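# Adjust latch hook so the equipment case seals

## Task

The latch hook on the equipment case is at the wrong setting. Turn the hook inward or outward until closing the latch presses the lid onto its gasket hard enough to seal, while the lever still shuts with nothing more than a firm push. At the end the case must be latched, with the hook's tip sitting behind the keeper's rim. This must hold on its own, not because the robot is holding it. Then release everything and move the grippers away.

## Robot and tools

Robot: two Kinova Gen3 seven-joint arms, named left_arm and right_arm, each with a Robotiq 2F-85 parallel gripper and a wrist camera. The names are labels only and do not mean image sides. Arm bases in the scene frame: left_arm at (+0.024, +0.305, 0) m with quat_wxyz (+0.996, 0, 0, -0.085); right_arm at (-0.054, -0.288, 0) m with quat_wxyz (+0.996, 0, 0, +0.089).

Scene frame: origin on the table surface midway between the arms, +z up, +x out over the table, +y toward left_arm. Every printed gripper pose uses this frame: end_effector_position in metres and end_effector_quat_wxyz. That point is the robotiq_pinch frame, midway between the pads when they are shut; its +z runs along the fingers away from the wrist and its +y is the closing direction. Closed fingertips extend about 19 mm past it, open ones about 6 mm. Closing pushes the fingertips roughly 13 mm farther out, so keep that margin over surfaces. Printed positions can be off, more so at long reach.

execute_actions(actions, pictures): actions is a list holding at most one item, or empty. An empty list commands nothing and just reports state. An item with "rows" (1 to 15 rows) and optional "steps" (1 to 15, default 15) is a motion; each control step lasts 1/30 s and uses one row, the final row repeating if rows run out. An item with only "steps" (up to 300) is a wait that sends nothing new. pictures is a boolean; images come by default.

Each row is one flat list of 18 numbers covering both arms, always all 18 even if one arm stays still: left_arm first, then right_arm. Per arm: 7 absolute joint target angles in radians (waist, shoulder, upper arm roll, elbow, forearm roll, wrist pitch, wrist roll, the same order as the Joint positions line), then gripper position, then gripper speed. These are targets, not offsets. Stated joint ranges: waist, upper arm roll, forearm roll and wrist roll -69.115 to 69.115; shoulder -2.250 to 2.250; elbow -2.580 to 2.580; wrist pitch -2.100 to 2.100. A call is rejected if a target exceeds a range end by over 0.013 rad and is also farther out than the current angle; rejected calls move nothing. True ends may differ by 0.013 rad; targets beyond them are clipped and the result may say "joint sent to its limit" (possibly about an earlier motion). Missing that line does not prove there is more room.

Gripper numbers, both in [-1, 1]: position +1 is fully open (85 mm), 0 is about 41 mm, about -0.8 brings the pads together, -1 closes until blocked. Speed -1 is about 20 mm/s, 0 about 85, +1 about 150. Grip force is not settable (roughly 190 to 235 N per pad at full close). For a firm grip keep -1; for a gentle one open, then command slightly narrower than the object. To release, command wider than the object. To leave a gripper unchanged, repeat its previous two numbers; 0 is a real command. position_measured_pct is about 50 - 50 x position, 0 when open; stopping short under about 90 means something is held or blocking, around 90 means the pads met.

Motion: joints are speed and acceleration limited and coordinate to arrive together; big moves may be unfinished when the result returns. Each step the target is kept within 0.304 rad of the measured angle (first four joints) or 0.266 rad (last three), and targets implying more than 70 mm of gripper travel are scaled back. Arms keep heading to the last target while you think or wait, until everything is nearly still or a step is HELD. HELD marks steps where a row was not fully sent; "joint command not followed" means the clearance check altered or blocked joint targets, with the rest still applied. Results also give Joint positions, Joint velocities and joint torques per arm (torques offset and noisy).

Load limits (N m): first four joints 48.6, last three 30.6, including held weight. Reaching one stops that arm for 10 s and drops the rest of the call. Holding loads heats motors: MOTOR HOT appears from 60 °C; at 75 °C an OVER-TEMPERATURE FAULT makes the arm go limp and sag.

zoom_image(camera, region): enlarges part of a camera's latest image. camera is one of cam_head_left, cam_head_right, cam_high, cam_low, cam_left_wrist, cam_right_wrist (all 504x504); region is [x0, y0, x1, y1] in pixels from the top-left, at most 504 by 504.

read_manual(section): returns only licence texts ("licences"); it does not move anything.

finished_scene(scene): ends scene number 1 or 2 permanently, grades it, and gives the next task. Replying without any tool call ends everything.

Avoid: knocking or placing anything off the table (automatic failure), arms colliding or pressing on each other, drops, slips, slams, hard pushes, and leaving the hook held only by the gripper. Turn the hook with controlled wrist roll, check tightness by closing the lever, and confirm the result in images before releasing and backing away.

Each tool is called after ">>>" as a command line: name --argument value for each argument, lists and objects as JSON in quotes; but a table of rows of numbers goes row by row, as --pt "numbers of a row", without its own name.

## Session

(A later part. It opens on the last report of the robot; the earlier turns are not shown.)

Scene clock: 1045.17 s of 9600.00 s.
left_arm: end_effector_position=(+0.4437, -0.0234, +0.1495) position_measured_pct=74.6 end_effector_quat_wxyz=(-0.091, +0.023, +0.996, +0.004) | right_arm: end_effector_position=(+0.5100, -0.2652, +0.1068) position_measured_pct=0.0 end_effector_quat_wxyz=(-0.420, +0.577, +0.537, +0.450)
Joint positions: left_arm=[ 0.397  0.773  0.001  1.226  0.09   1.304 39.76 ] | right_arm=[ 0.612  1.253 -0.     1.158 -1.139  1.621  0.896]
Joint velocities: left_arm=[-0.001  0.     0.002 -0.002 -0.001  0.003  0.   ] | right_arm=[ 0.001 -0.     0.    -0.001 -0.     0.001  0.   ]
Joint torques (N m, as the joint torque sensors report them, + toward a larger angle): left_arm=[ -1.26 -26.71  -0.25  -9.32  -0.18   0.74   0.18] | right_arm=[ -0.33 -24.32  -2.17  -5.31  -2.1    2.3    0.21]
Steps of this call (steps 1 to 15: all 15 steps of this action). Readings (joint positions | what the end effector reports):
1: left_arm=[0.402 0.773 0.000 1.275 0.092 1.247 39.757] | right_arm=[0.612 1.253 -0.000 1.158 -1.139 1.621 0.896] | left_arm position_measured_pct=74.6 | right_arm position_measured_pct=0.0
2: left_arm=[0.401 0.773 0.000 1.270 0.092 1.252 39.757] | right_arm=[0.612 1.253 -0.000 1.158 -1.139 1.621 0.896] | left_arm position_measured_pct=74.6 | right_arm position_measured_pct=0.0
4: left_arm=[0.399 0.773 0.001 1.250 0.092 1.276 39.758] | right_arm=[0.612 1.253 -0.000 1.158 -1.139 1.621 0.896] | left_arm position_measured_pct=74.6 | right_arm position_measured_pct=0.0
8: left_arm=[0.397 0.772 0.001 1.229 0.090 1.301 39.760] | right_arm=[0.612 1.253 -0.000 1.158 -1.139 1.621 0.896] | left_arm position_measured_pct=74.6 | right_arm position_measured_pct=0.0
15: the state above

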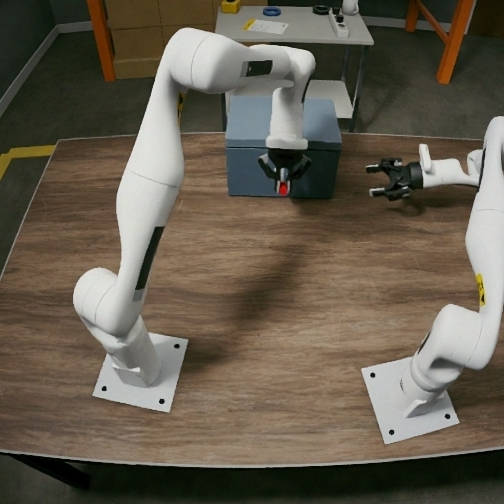

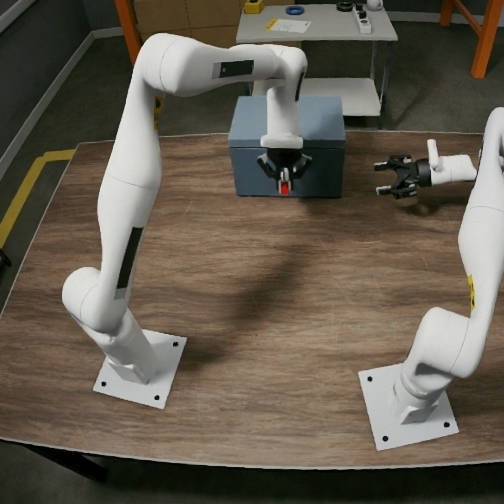

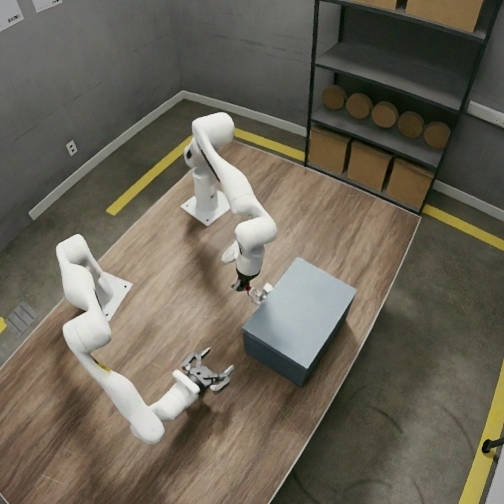

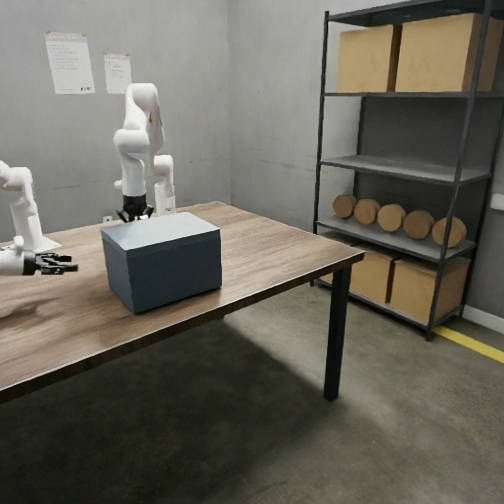

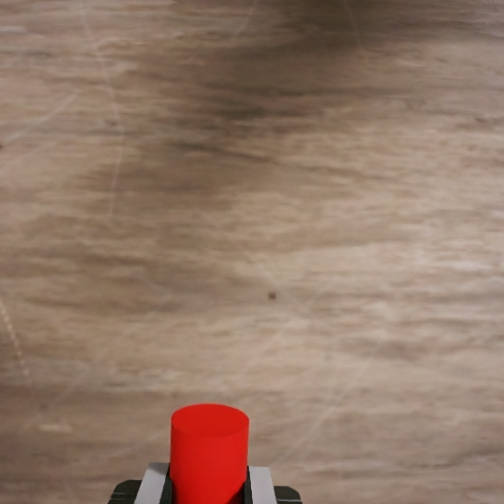

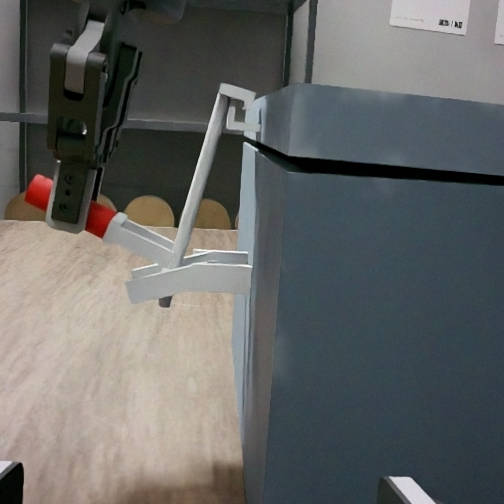

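>>> execute_actions --actions '[{"rows":[[0.3859,0.774,0,1.1507,0.086,1.3707,39.755,-0.56,0,0.6118,1.2528,0,1.158,-1.1386,1.6209,0.8957,1,0]],"steps":15}]'

>>> zoom_image --camera "cam_right_wrist" --region '[180, 40, 280, 140]'

Scene clock: 1050.87 s of 9600.00 s.
left_arm: end_effector_position=(+0.4533, -0.0238, +0.1660) position_measured_pct=74.6 end_effector_quat_wxyz=(-0.094, +0.024, +0.995, +0.004) | right_arm: end_effector_position=(+0.5100, -0.2652, +0.1068) position_measured_pct=0.0 end_effector_quat_wxyz=(-0.420, +0.577, +0.537, +0.450)
Joint positions: left_arm=[ 0.388  0.78   0.002  1.156  0.088  1.373 39.755] | right_arm=[ 0.612  1.253 -0.     1.158 -1.139  1.621  0.896]
Joint velocities: left_arm=[-0.001  0.    -0.    -0.003 -0.     0.003  0.   ] | right_arm=[ 0.001 -0.002 -0.    -0.     0.     0.    -0.   ]
Joint torques (N m, as the joint torque sensors report them, + toward a larger angle): left_arm=[ -1.59 -27.02  -0.68 -11.44  -0.1   -0.89  -0.04] | right_arm=[ -0.47 -24.58  -2.32  -5.15  -2.15   2.31   0.26]
Steps of this call (steps 1 to 15: the robot went on to your last target; steps 16 to 156: nothing new was sent; steps 157 to 171: all 15 steps of this action). Readings (joint positions | what the end effector reports):
157: left_arm=[0.397 0.773 0.001 1.225 0.090 1.305 39.760] | right_arm=[0.612 1.253 -0.000 1.158 -1.139 1.621 0.896] | left_arm position_measured_pct=74.6 | right_arm position_measured_pct=0.0
158: left_arm=[0.396 0.774 0.001 1.220 0.090 1.310 39.759] | right_arm=[0.612 1.253 -0.000 1.158 -1.139 1.621 0.896] | left_arm position_measured_pct=74.6 | right_arm position_measured_pct=0.0
160: left_arm=[0.393 0.778 0.002 1.196 0.090 1.336 39.758] | right_arm=[0.612 1.253 -0.000 1.158 -1.139 1.621 0.896] | left_arm position_measured_pct=74.6 | right_arm position_measured_pct=0.0
164: left_arm=[0.389 0.779 0.001 1.160 0.088 1.369 39.755] | right_arm=[0.612 1.253 -0.000 1.158 -1.139 1.621 0.896] | left_arm position_measured_pct=74.6 | right_arm position_measured_pct=0.0
171: the state above

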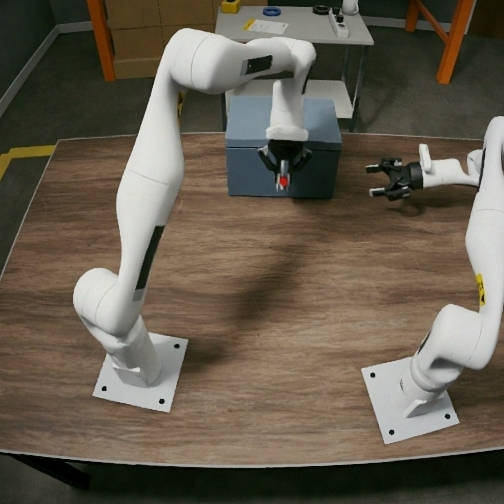

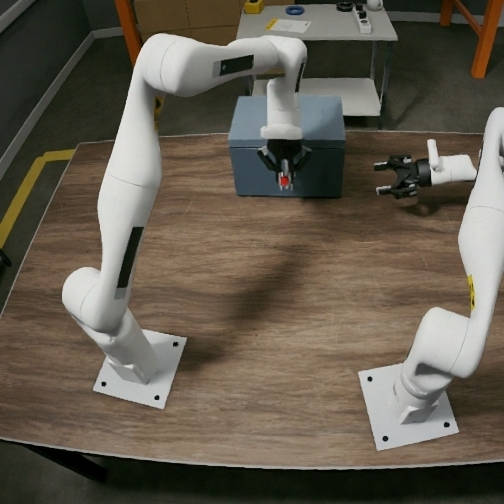

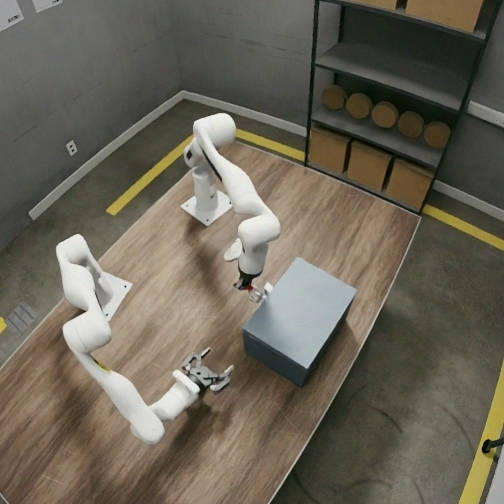

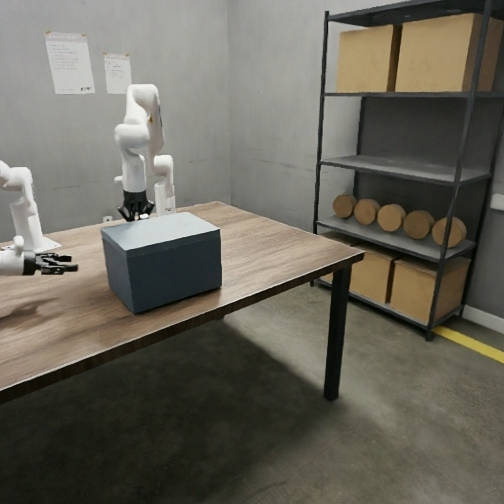

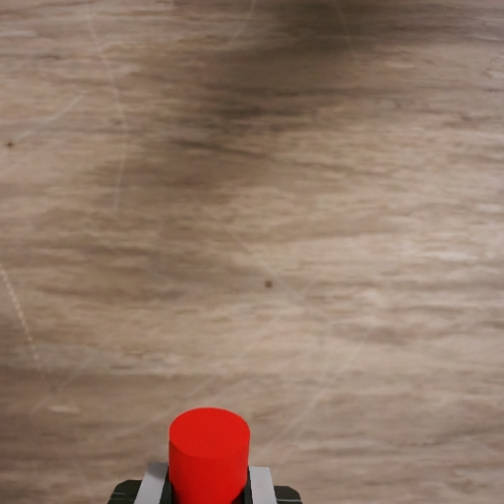

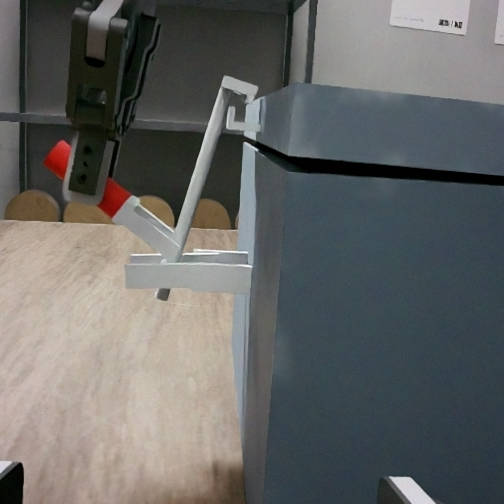

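Region (180, 40, 280, 140) of cam_right_wrist's 504x504 image, scaled by 5.040.

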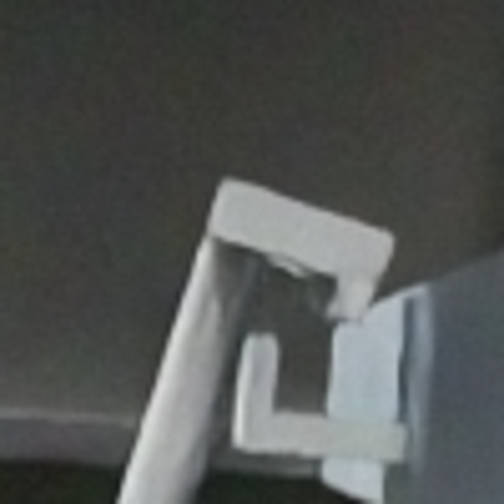

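>>> execute_actions --actions '[{"rows":[[0.3819,0.777,0,1.1216,0.0848,1.397,39.753,-0.56,0,0.6118,1.2528,0,1.158,-1.1386,1.6209,0.8957,1,0]],"steps":12}]'

>>> zoom_image --camera "cam_right_wrist" --region '[180, 40, 280, 140]'

Scene clock: 1062.50 s of 9600.00 s.
left_arm: end_effector_position=(+0.4578, -0.0240, +0.1717) position_measured_pct=74.6 end_effector_quat_wxyz=(-0.094, +0.024, +0.995, +0.005) | right_arm: end_effector_position=(+0.5100, -0.2652, +0.1068) position_measured_pct=0.0 end_effector_quat_wxyz=(-0.420, +0.577, +0.537, +0.450)
Joint positions: left_arm=[ 0.384  0.785  0.002  1.127  0.087  1.398 39.753] | right_arm=[ 0.612  1.253 -0.     1.158 -1.139  1.621  0.896]
Joint velocities: left_arm=[-0.002  0.001  0.    -0.003 -0.     0.003 -0.   ] | right_arm=[ 0.001 -0.001 -0.    -0.     0.     0.    -0.   ]
Joint torques (N m, as the joint torque sensors report them, + toward a larger angle): left_arm=[ -2.13 -28.65  -0.71 -11.22  -0.29  -0.8    0.04] | right_arm=[ -0.09 -24.72  -2.32  -5.54  -2.     2.17   0.29]
Steps of this call (steps 1 to 15: the robot went on to your last target; steps 16 to 337: nothing new was sent; steps 338 to 349: all 12 steps of this action). Readings (joint positions | what the end effector reports):
338: left_arm=[0.388 0.780 0.002 1.155 0.088 1.374 39.755] | right_arm=[0.612 1.253 -0.000 1.158 -1.139 1.621 0.896] | left_arm position_measured_pct=74.6 | right_arm position_measured_pct=0.0
339: left_arm=[0.387 0.782 0.002 1.149 0.088 1.379 39.755] | right_arm=[0.612 1.253 -0.000 1.158 -1.139 1.621 0.896] | left_arm position_measured_pct=74.6 | right_arm position_measured_pct=0.0
341: left_arm=[0.385 0.783 0.002 1.137 0.087 1.390 39.754] | right_arm=[0.612 1.253 -0.000 1.158 -1.139 1.621 0.896] | left_arm position_measured_pct=74.6 | right_arm position_measured_pct=0.0
345: left_arm=[0.384 0.784 0.002 1.128 0.087 1.397 39.753] | right_arm=[0.612 1.253 -0.000 1.158 -1.139 1.621 0.896] | left_arm position_measured_pct=74.6 | right_arm position_measured_pct=0.0
349: the state above

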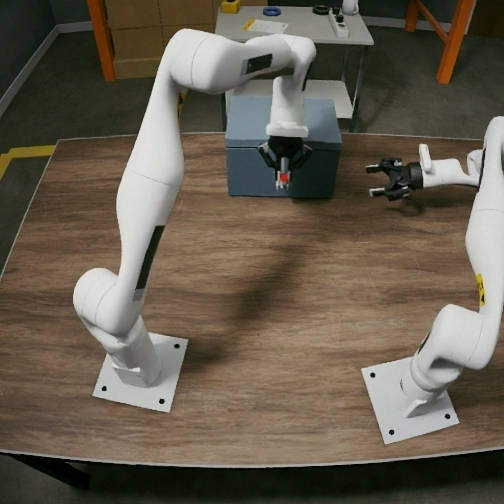

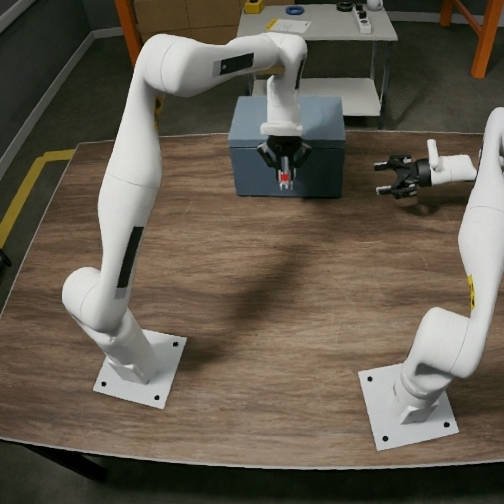

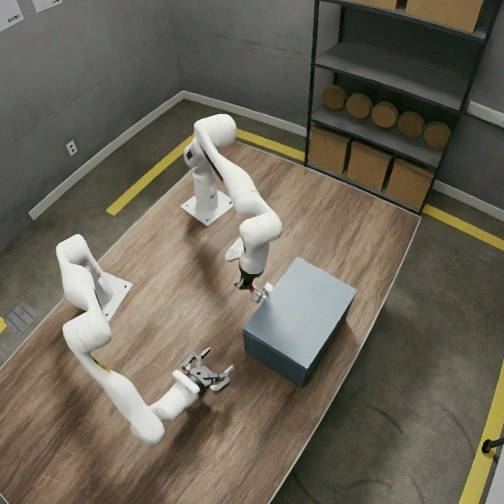

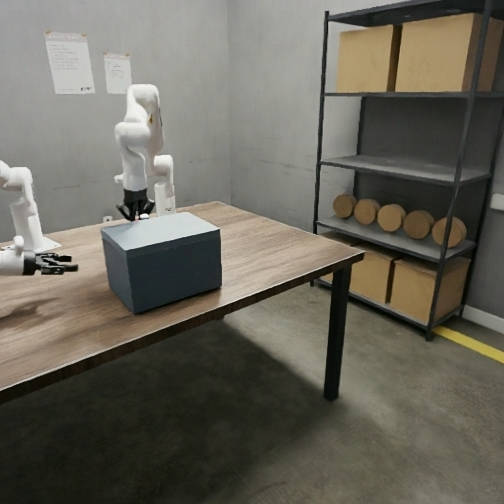

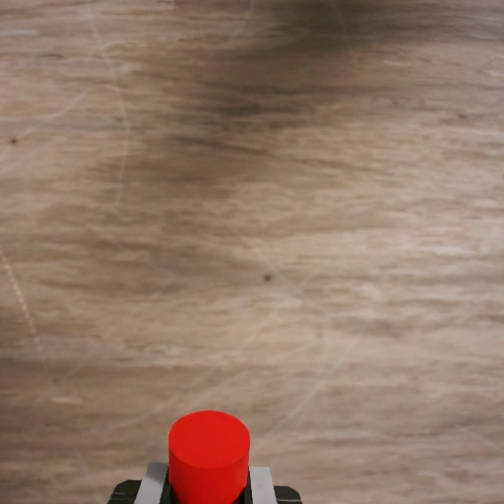

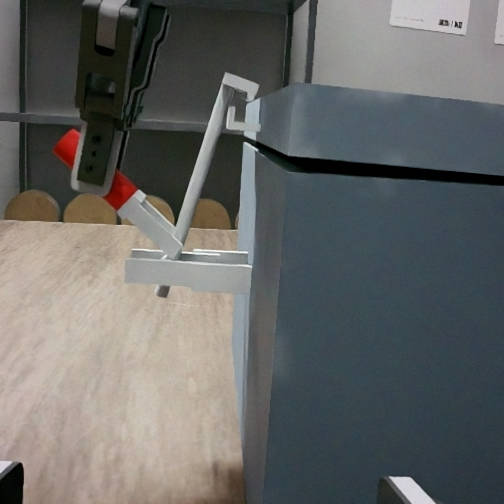

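Region (180, 40, 280, 140) of cam_right_wrist's 504x504 image, scaled by 5.040.

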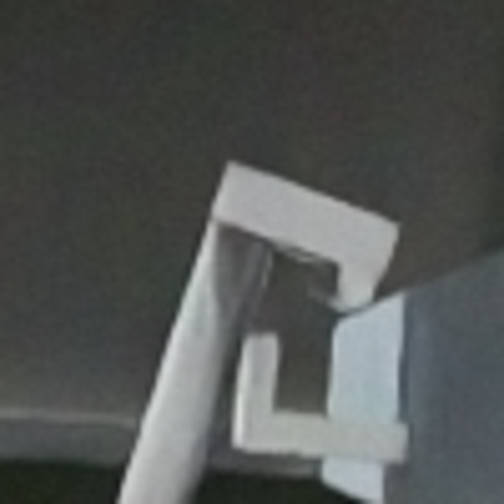

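>>> execute_actions --actions '[]'

Scene clock: 1094.30 s of 9600.00 s.
left_arm: end_effector_position=(+0.4578, -0.0240, +0.1717) position_measured_pct=74.6 end_effector_quat_wxyz=(-0.094, +0.024, +0.995, +0.005) | right_arm: end_effector_position=(+0.5100, -0.2652, +0.1068) position_measured_pct=0.0 end_effector_quat_wxyz=(-0.420, +0.577, +0.537, +0.450)
Joint positions: left_arm=[ 0.384  0.785  0.002  1.127  0.087  1.398 39.753] | right_arm=[ 0.612  1.253 -0.     1.158 -1.139  1.621  0.896]
Joint velocities: left_arm=[-0.    -0.001 -0.001  0.     0.001 -0.001  0.001] | right_arm=[ 0.    -0.001  0.001 -0.     0.    -0.     0.   ]
Joint torques (N m, as the joint torque sensors report them, + toward a larger angle): left_arm=[ -1.85 -28.44  -1.03 -11.74  -0.34  -0.25   0.01] | right_arm=[  0.04 -24.34  -2.24  -5.4   -2.09   2.32   0.11]
Steps of this call (steps 1 to 15: the robot went on to your last target; steps 16 to 954: nothing new was sent). Readings (joint positions | what the end effector reports):
1: left_arm=[0.384 0.785 0.002 1.127 0.087 1.398 39.753] | right_arm=[0.612 1.253 -0.000 1.158 -1.139 1.621 0.896] | left_arm position_measured_pct=74.6 | right_arm position_measured_pct=0.0
2: left_arm=[0.384 0.785 0.002 1.127 0.087 1.398 39.753] | right_arm=[0.612 1.253 -0.000 1.158 -1.139 1.621 0.896] | left_arm position_measured_pct=74.6 | right_arm position_measured_pct=0.0
4: left_arm=[0.384 0.785 0.002 1.127 0.087 1.398 39.753] | right_arm=[0.612 1.253 -0.000 1.158 -1.139 1.621 0.896] | left_arm position_measured_pct=74.6 | right_arm position_measured_pct=0.0
8: left_arm=[0.384 0.785 0.002 1.127 0.087 1.398 39.753] | right_arm=[0.612 1.253 -0.000 1.158 -1.139 1.621 0.896] | left_arm position_measured_pct=74.6 | right_arm position_measured_pct=0.0
954: the state above
All arms were judged still, so your last target was given up. Only a new action makes them travel on or press farther. Fingers that are still opening or closing keep moving.

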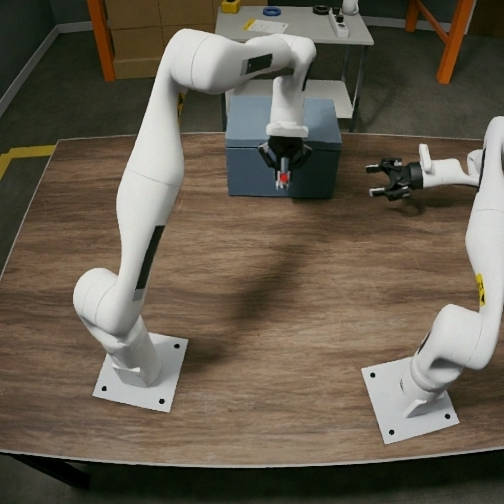

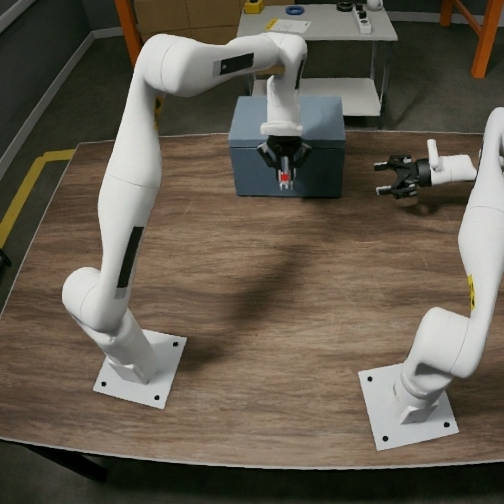

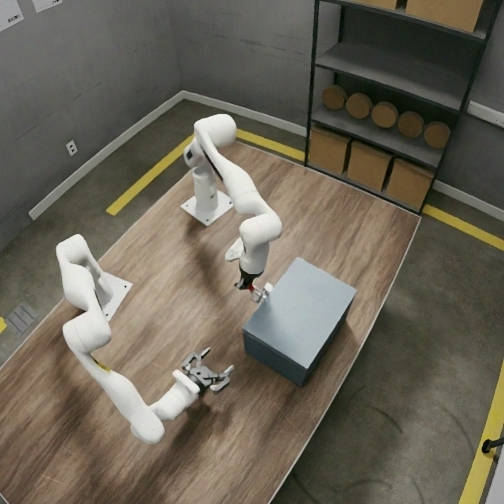

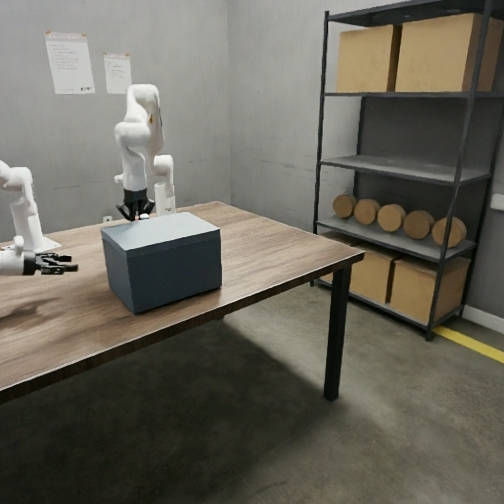

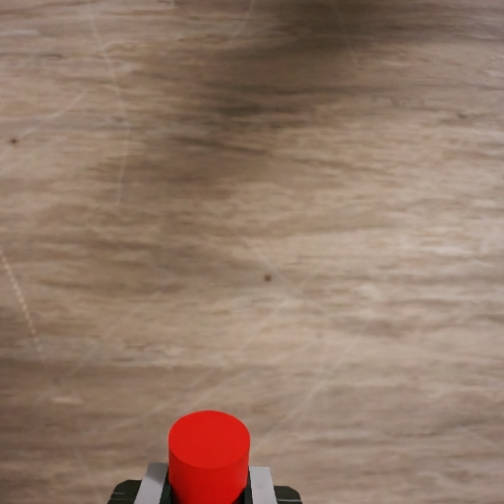

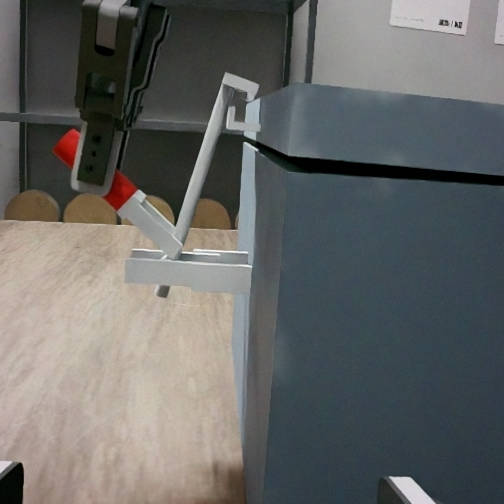

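>>> execute_actions --actions '[{"rows":[[0.3859,0.774,0,1.1507,0.086,1.3707,39.755,-0.56,0,0.6118,1.2528,0,1.158,-1.1386,1.6209,0.8957,1,0]],"steps":8}]' --pictures false

>>> execute_actions --actions '[{"rows":[[0.3859,0.774,0,1.1507,0.086,1.3707,39.755,-0.15,0.5,0.6118,1.2528,0,1.158,-1.1386,1.6209,0.8957,1,0]],"steps":8}]'

Scene clock: 1103.00 s of 9600.00 s.
left_arm: end_effector_position=(+0.4558, -0.0239, +0.1693) position_measured_pct=74.6 end_effector_quat_wxyz=(-0.090, +0.024, +0.996, +0.003) | right_arm: end_effector_position=(+0.5100, -0.2652, +0.1068) position_measured_pct=0.0 end_effector_quat_wxyz=(-0.420, +0.577, +0.537, +0.450)
Joint positions: left_arm=[ 0.387  0.776  0.001  1.151  0.087  1.374 39.755] | right_arm=[ 0.612  1.253 -0.     1.158 -1.139  1.621  0.896]
Joint velocities: left_arm=[ 0.002 -0.01   0.001  0.019 -0.    -0.021  0.001] | right_arm=[-0.    -0.001  0.    -0.     0.    -0.001 -0.   ]
Joint torques (N m, as the joint torque sensors report them, + toward a larger angle): left_arm=[ -1.39 -22.53   0.2   -9.1    0.16  -0.96   0.13] | right_arm=[ -0.21 -24.27  -2.32  -5.57  -2.     2.35   0.26]
Steps of this call (steps 1 to 253: nothing new was sent; steps 254 to 261: all 8 steps of this action). Readings (joint positions | what the end effector reports):
254: left_arm=[0.384 0.785 0.002 1.128 0.087 1.398 39.753] | right_arm=[0.612 1.253 -0.000 1.158 -1.139 1.621 0.896] | left_arm position_measured_pct=74.6 | right_arm position_measured_pct=0.0
255: left_arm=[0.385 0.783 0.001 1.132 0.087 1.393 39.754] | right_arm=[0.612 1.253 -0.000 1.158 -1.139 1.621 0.896] | left_arm position_measured_pct=74.6 | right_arm position_measured_pct=0.0
257: left_arm=[0.386 0.780 0.001 1.144 0.087 1.382 39.755] | right_arm=[0.612 1.253 -0.000 1.158 -1.139 1.621 0.896] | left_arm position_measured_pct=74.6 | right_arm position_measured_pct=0.0
261: the state above

Scene clock: 1103.27 s of 9600.00 s.
left_arm: end_effector_position=(+0.4576, -0.0237, +0.1701) position_measured_pct=58.7 end_effector_quat_wxyz=(-0.087, +0.023, +0.996, +0.002) | right_arm: end_effector_position=(+0.5100, -0.2652, +0.1068) position_measured_pct=0.0 end_effector_quat_wxyz=(-0.420, +0.577, +0.537, +0.450)
Joint positions: left_arm=[ 0.386  0.774 -0.     1.151  0.086  1.371 39.755] | right_arm=[ 0.612  1.253 -0.     1.158 -1.139  1.621  0.896]
Joint velocities: left_arm=[-0.002 -0.004  0.001 -0.001 -0.     0.     0.   ] | right_arm=[ 0.001 -0.    -0.    -0.     0.    -0.    -0.   ]
Joint torques (N m, as the joint torque sensors report them, + toward a larger angle): left_arm=[ -0.92 -22.22   0.65  -7.76   0.77   0.04   0.16] | right_arm=[ -0.14 -24.41  -2.35  -5.35  -1.9    2.27   0.2 ]
Steps of this call (steps 1 to 8: all 8 steps of this action). Readings (joint positions | what the end effector reports):
1: left_arm=[0.387 0.776 0.001 1.152 0.087 1.374 39.755] | right_arm=[0.612 1.253 -0.000 1.158 -1.139 1.621 0.896] | left_arm position_measured_pct=74.6 | right_arm position_measured_pct=0.0
2: left_arm=[0.387 0.776 0.001 1.152 0.087 1.373 39.755] | right_arm=[0.612 1.253 -0.000 1.158 -1.139 1.621 0.896] | left_arm position_measured_pct=74.2 | right_arm position_measured_pct=0.0
4: left_arm=[0.387 0.775 0.000 1.151 0.086 1.371 39.755] | right_arm=[0.612 1.253 -0.000 1.158 -1.139 1.621 0.896] | left_arm position_measured_pct=68.3 | right_arm position_measured_pct=0.0
8: the state above

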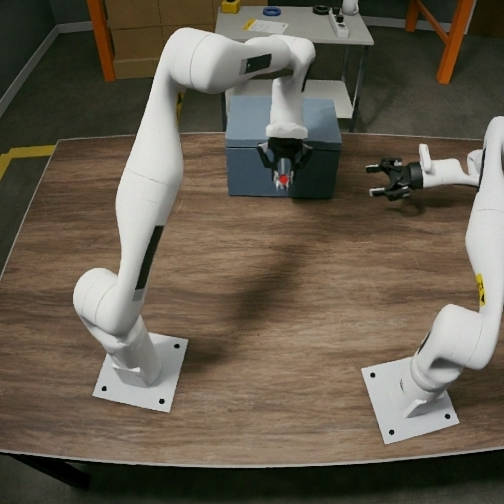

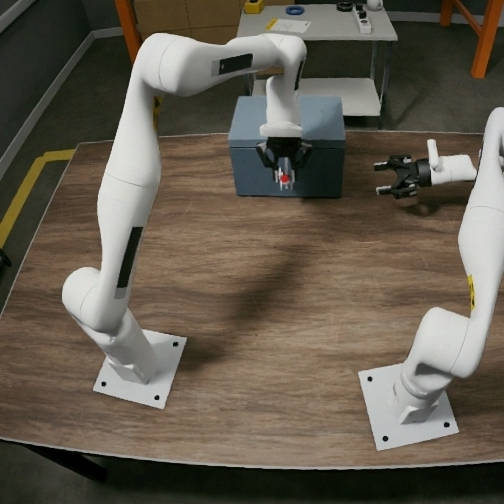

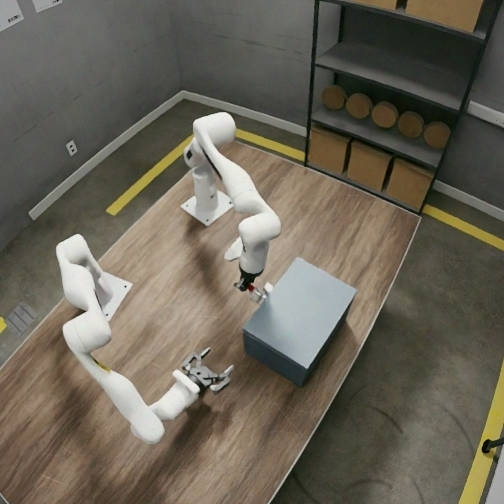

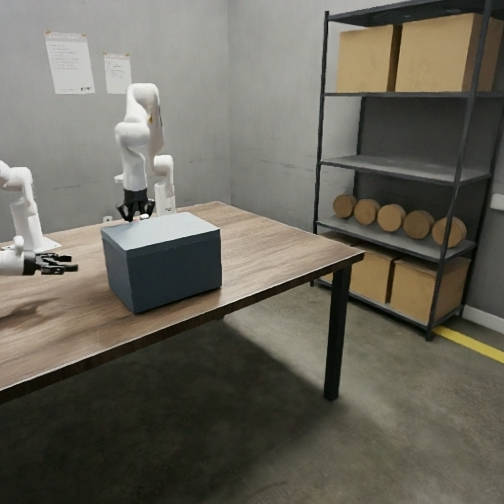

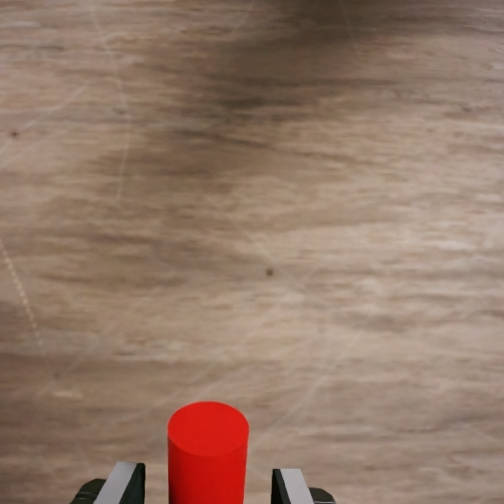

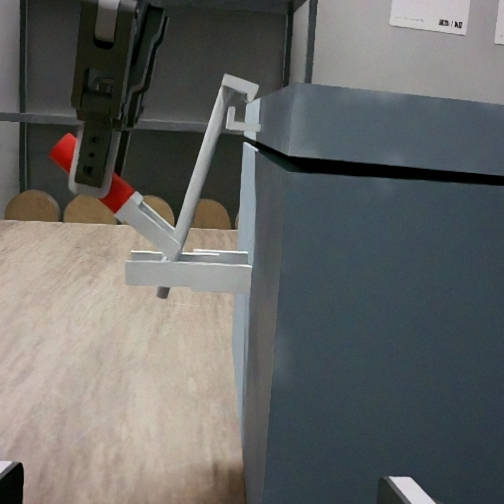

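>>> execute_actions --actions '[{"rows":[[0.3803,0.7585,0,1.0501,0.0837,1.4868,39.757,-0.15,0.5,0.6118,1.2528,0,1.158,-1.1386,1.6209,0.8957,1,0]],"steps":10}]' --pictures false

>>> execute_actions --actions '[{"rows":[[0.3456,0.8657,0,0.7239,0.0788,1.7078,39.737,-0.15,0.5,0.6118,1.2528,0,1.158,-1.1386,1.6209,0.8957,1,0]],"steps":15}]'

Scene clock: 1108.87 s of 9600.00 s.
left_arm: end_effector_position=(+0.4644, -0.0241, +0.2091) position_measured_pct=57.5 end_effector_quat_wxyz=(-0.087, +0.025, +0.996, +0.002) | right_arm: end_effector_position=(+0.5100, -0.2652, +0.1068) position_measured_pct=0.0 end_effector_quat_wxyz=(-0.420, +0.577, +0.537, +0.450)
Joint positions: left_arm=[ 0.381  0.758 -0.     1.053  0.084  1.484 39.757] | right_arm=[ 0.612  1.253 -0.     1.158 -1.139  1.621  0.896]
Joint velocities: left_arm=[-0.001 -0.006  0.001 -0.04  -0.001  0.045  0.001] | right_arm=[-0. -0. -0.  0.  0.  0. -0.]
Joint torques (N m, as the joint torque sensors report them, + toward a larger angle): left_arm=[  0.29 -20.49   0.32  -7.5    0.67   0.57   0.26] | right_arm=[ -0.61 -24.21  -2.38  -5.37  -2.02   2.09   0.3 ]
Steps of this call (steps 1 to 15: the robot went on to your last target; steps 16 to 158: nothing new was sent; steps 159 to 168: all 10 steps of this action). Readings (joint positions | what the end effector reports):
159: left_arm=[0.386 0.774 0.000 1.150 0.086 1.372 39.755] | right_arm=[0.612 1.253 -0.000 1.158 -1.139 1.621 0.896] | left_arm position_measured_pct=57.5 | right_arm position_measured_pct=0.0
160: left_arm=[0.385 0.774 0.000 1.145 0.086 1.378 39.755] | right_arm=[0.612 1.253 -0.000 1.158 -1.139 1.621 0.896] | left_arm position_measured_pct=57.5 | right_arm position_measured_pct=0.0
162: left_arm=[0.384 0.770 0.000 1.118 0.085 1.408 39.756] | right_arm=[0.612 1.253 -0.000 1.158 -1.139 1.621 0.896] | left_arm position_measured_pct=57.5 | right_arm position_measured_pct=0.0
166: left_arm=[0.381 0.760 -0.000 1.060 0.084 1.476 39.757] | right_arm=[0.612 1.253 -0.000 1.158 -1.139 1.621 0.896] | left_arm position_measured_pct=57.5 | right_arm position_measured_pct=0.0
168: the state above

Scene clock: 1109.37 s of 9600.00 s.
left_arm: end_effector_position=(+0.5095, -0.0262, +0.2462) position_measured_pct=57.5 end_effector_quat_wxyz=(-0.086, +0.026, +0.996, +0.002) | right_arm: end_effector_position=(+0.5100, -0.2652, +0.1068) position_measured_pct=0.0 end_effector_quat_wxyz=(-0.420, +0.577, +0.537, +0.450)
Joint positions: left_arm=[ 0.346  0.861 -0.     0.73   0.079  1.705 39.737] | right_arm=[ 0.612  1.253 -0.     1.158 -1.139  1.621  0.896]
Joint velocities: left_arm=[-0.013  0.031  0.    -0.144 -0.001  0.092 -0.006] | right_arm=[-0.     0.    -0.001 -0.    -0.    -0.001 -0.   ]
Joint torques (N m, as the joint torque sensors report them, + toward a larger angle): left_arm=[  0.29 -23.52   0.91  -7.65   0.38   0.99   0.48] | right_arm=[ -0.25 -24.75  -2.2   -5.38  -2.09   2.33   0.33]
Steps of this call (steps 1 to 15: all 15 steps of this action). Readings (joint positions | what the end effector reports):
1: left_arm=[0.380 0.759 0.000 1.050 0.084 1.486 39.757] | right_arm=[0.612 1.253 -0.000 1.158 -1.139 1.621 0.896] | left_arm position_measured_pct=57.5 | right_arm position_measured_pct=0.0
2: left_arm=[0.380 0.762 0.000 1.044 0.084 1.491 39.755] | right_arm=[0.612 1.253 -0.000 1.158 -1.139 1.621 0.896] | left_arm position_measured_pct=57.5 | right_arm position_measured_pct=0.0
4: left_arm=[0.376 0.774 0.000 1.015 0.083 1.512 39.752] | right_arm=[0.612 1.253 -0.000 1.158 -1.139 1.621 0.896] | left_arm position_measured_pct=57.5 | right_arm position_measured_pct=0.0
8: left_arm=[0.362 0.818 0.000 0.891 0.081 1.600 39.744] | right_arm=[0.612 1.253 -0.000 1.158 -1.139 1.621 0.896] | left_arm position_measured_pct=57.5 | right_arm position_measured_pct=0.0
15: the state above

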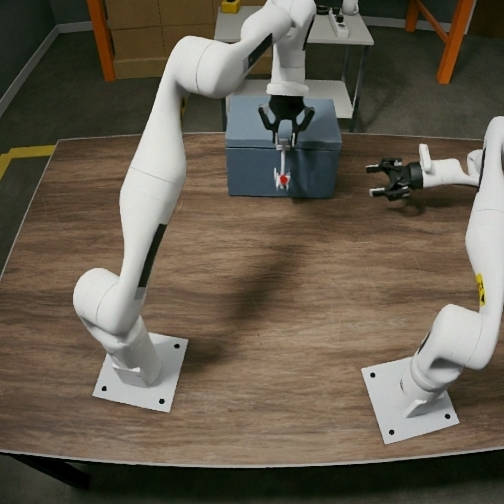

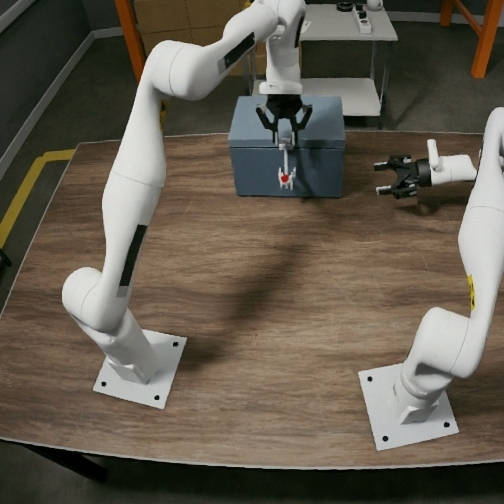

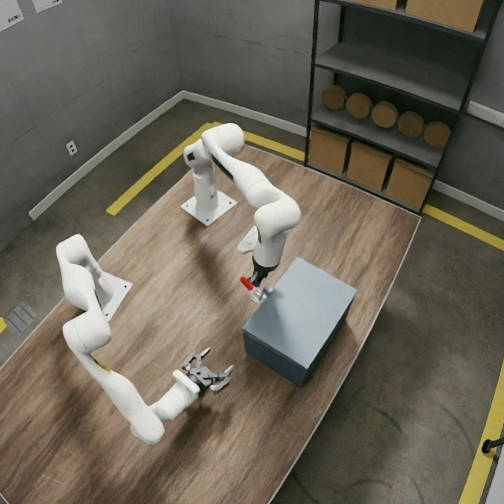

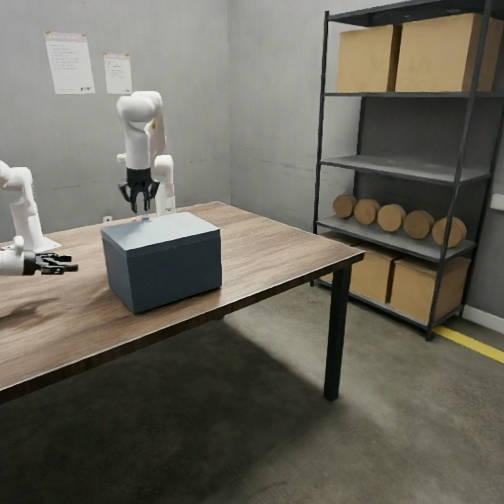

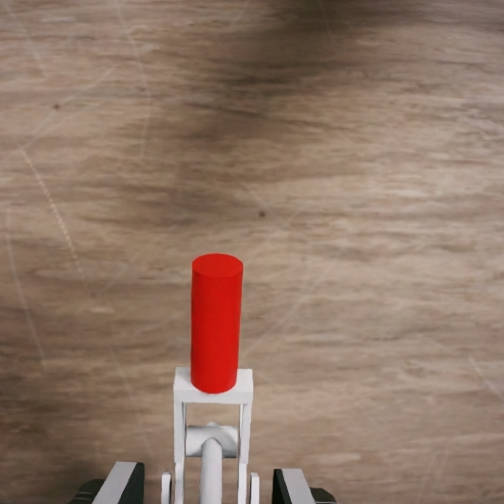

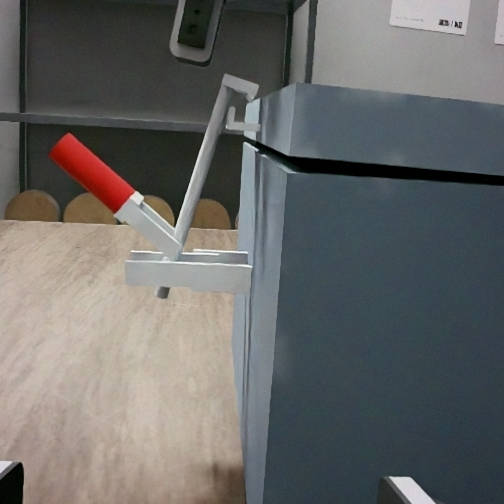

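>>> execute_actions --actions '[{"rows":[[0.3210,0.9969,0,0.4989,0.1001,1.8503,39.728,-0.15,0.5,0.6118,1.2528,0,1.158,-1.1386,1.6209,0.8957,1,0]],"steps":15}]' --pictures false

>>> execute_actions --actions '[{"steps":6}]'

>>> zoom_image --camera "cam_right_wrist" --region '[160, 0, 300, 140]'

Scene clock: 1119.73 s of 9600.00 s.
left_arm: end_effector_position=(+0.5305, -0.0273, +0.2353) position_measured_pct=57.5 end_effector_quat_wxyz=(-0.112, +0.025, +0.993, +0.002) | right_arm: end_effector_position=(+0.5100, -0.2652, +0.1068) position_measured_pct=0.0 end_effector_quat_wxyz=(-0.420, +0.577, +0.537, +0.450)
Joint positions: left_arm=[ 0.321  0.993 -0.     0.501  0.1    1.85  39.728] | right_arm=[ 0.612  1.253 -0.     1.158 -1.139  1.621  0.896]
Joint velocities: left_arm=[-0.003  0.026  0.003 -0.032  0.003  0.008  0.   ] | right_arm=[-0.003  0.001  0.     0.     0.     0.    -0.   ]
Joint torques (N m, as the joint torque sensors report them, + toward a larger angle): left_arm=[ -0.56 -24.8    0.64  -8.1    0.14   0.69   0.16] | right_arm=[ -0.2  -24.61  -2.24  -5.07  -1.96   1.94   0.33]
Steps of this call (steps 1 to 15: the robot went on to your last target; steps 16 to 296: nothing new was sent; steps 297 to 311: all 15 steps of this action). Readings (joint positions | what the end effector reports):
297: left_arm=[0.345 0.867 0.000 0.723 0.079 1.708 39.737] | right_arm=[0.612 1.253 -0.000 1.158 -1.139 1.621 0.896] | left_arm position_measured_pct=57.5 | right_arm position_measured_pct=0.0
298: left_arm=[0.345 0.870 0.000 0.717 0.079 1.712 39.737] | right_arm=[0.612 1.253 -0.000 1.158 -1.139 1.621 0.896] | left_arm position_measured_pct=57.5 | right_arm position_measured_pct=0.0
300: left_arm=[0.342 0.888 0.000 0.689 0.082 1.729 39.736] | right_arm=[0.612 1.253 -0.000 1.158 -1.139 1.621 0.896] | left_arm position_measured_pct=57.5 | right_arm position_measured_pct=0.0
304: left_arm=[0.329 0.953 0.000 0.579 0.092 1.799 39.731] | right_arm=[0.612 1.253 -0.000 1.158 -1.139 1.621 0.896] | left_arm position_measured_pct=57.5 | right_arm position_measured_pct=0.0
311: the state above

Scene clock: 1119.93 s of 9600.00 s.
left_arm: end_effector_position=(+0.5308, -0.0273, +0.2338) position_measured_pct=57.5 end_effector_quat_wxyz=(-0.113, +0.025, +0.993, +0.003) | right_arm: end_effector_position=(+0.5100, -0.2652, +0.1068) position_measured_pct=0.0 end_effector_quat_wxyz=(-0.420, +0.577, +0.537, +0.450)
Joint positions: left_arm=[ 0.321  0.996 -0.     0.499  0.1    1.85  39.728] | right_arm=[ 0.612  1.253 -0.     1.158 -1.139  1.621  0.896]
Joint velocities: left_arm=[-0.001  0.006  0.    -0.002  0.001  0.001 -0.   ] | right_arm=[-0.    -0.    -0.    -0.    -0.    -0.001 -0.   ]
Joint torques (N m, as the joint torque sensors report them, + toward a larger angle): left_arm=[ -0.21 -25.89   0.86  -7.73   0.75   0.18   0.08] | right_arm=[ -0.23 -24.64  -2.01  -5.01  -1.89   2.24   0.26]
Steps of this call (steps 1 to 6: the robot went on to your last target). Readings (joint positions | what the end effector reports):
1: left_arm=[0.321 0.994 -0.000 0.500 0.100 1.850 39.728] | right_arm=[0.612 1.253 -0.000 1.158 -1.139 1.621 0.896] | left_arm position_measured_pct=57.5 | right_arm position_measured_pct=0.0
2: left_arm=[0.321 0.995 -0.000 0.500 0.100 1.850 39.728] | right_arm=[0.612 1.253 -0.000 1.158 -1.139 1.621 0.896] | left_arm position_measured_pct=57.5 | right_arm position_measured_pct=0.0
4: left_arm=[0.321 0.996 -0.000 0.499 0.100 1.850 39.728] | right_arm=[0.612 1.253 -0.000 1.158 -1.139 1.621 0.896] | left_arm position_measured_pct=57.5 | right_arm position_measured_pct=0.0
6: the state above

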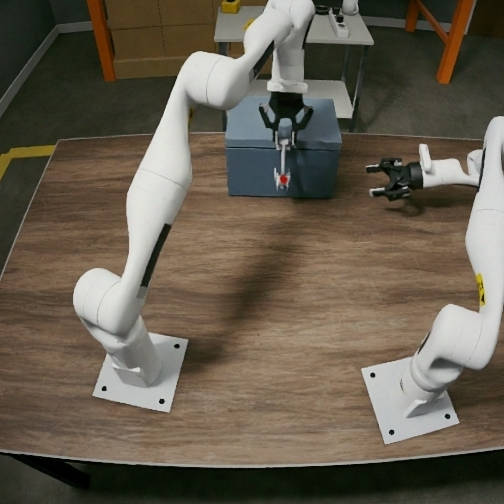

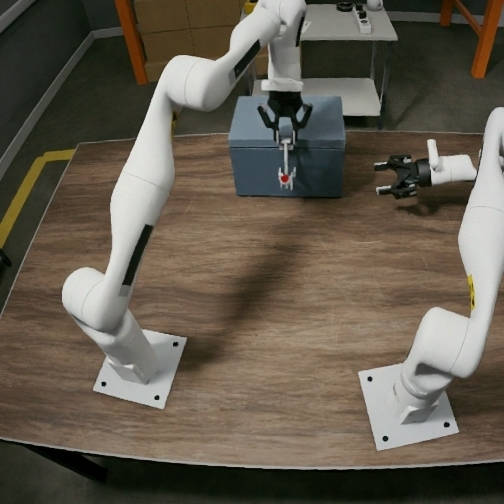

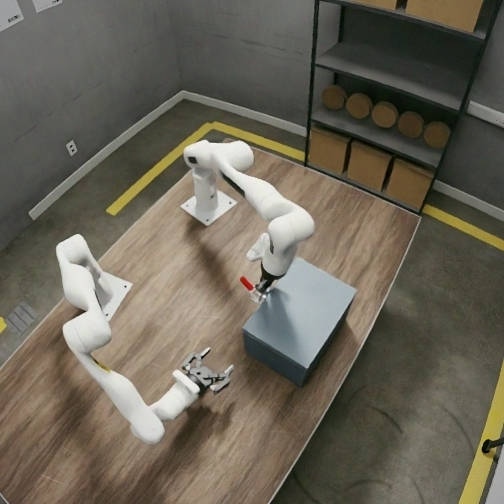

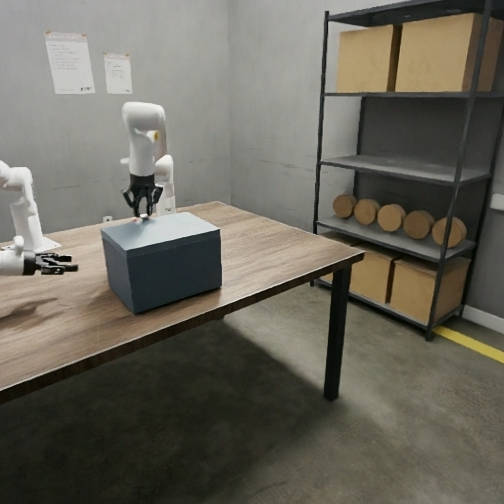

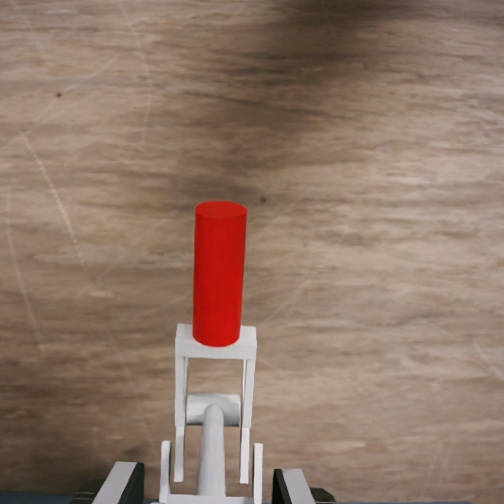

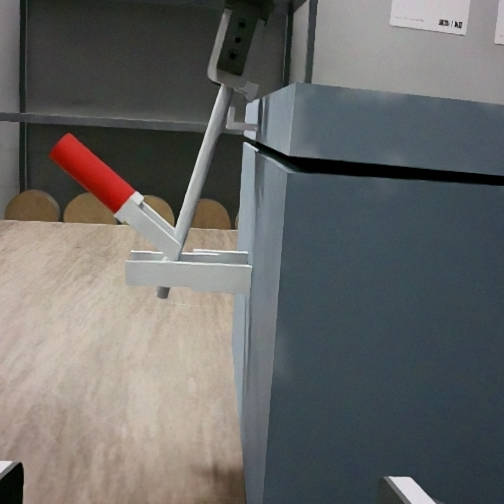

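Region (160, 0, 300, 140) of cam_right_wrist's 504x504 image, scaled by 3.600.

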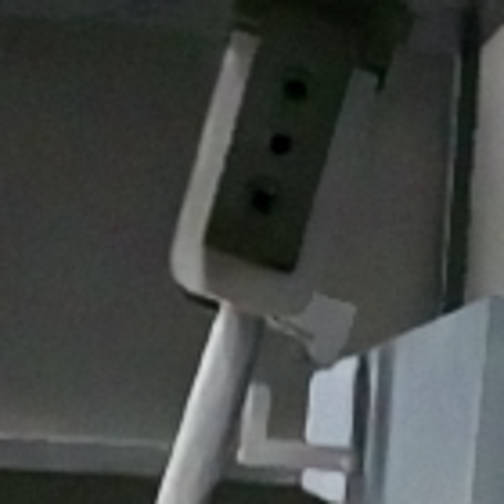

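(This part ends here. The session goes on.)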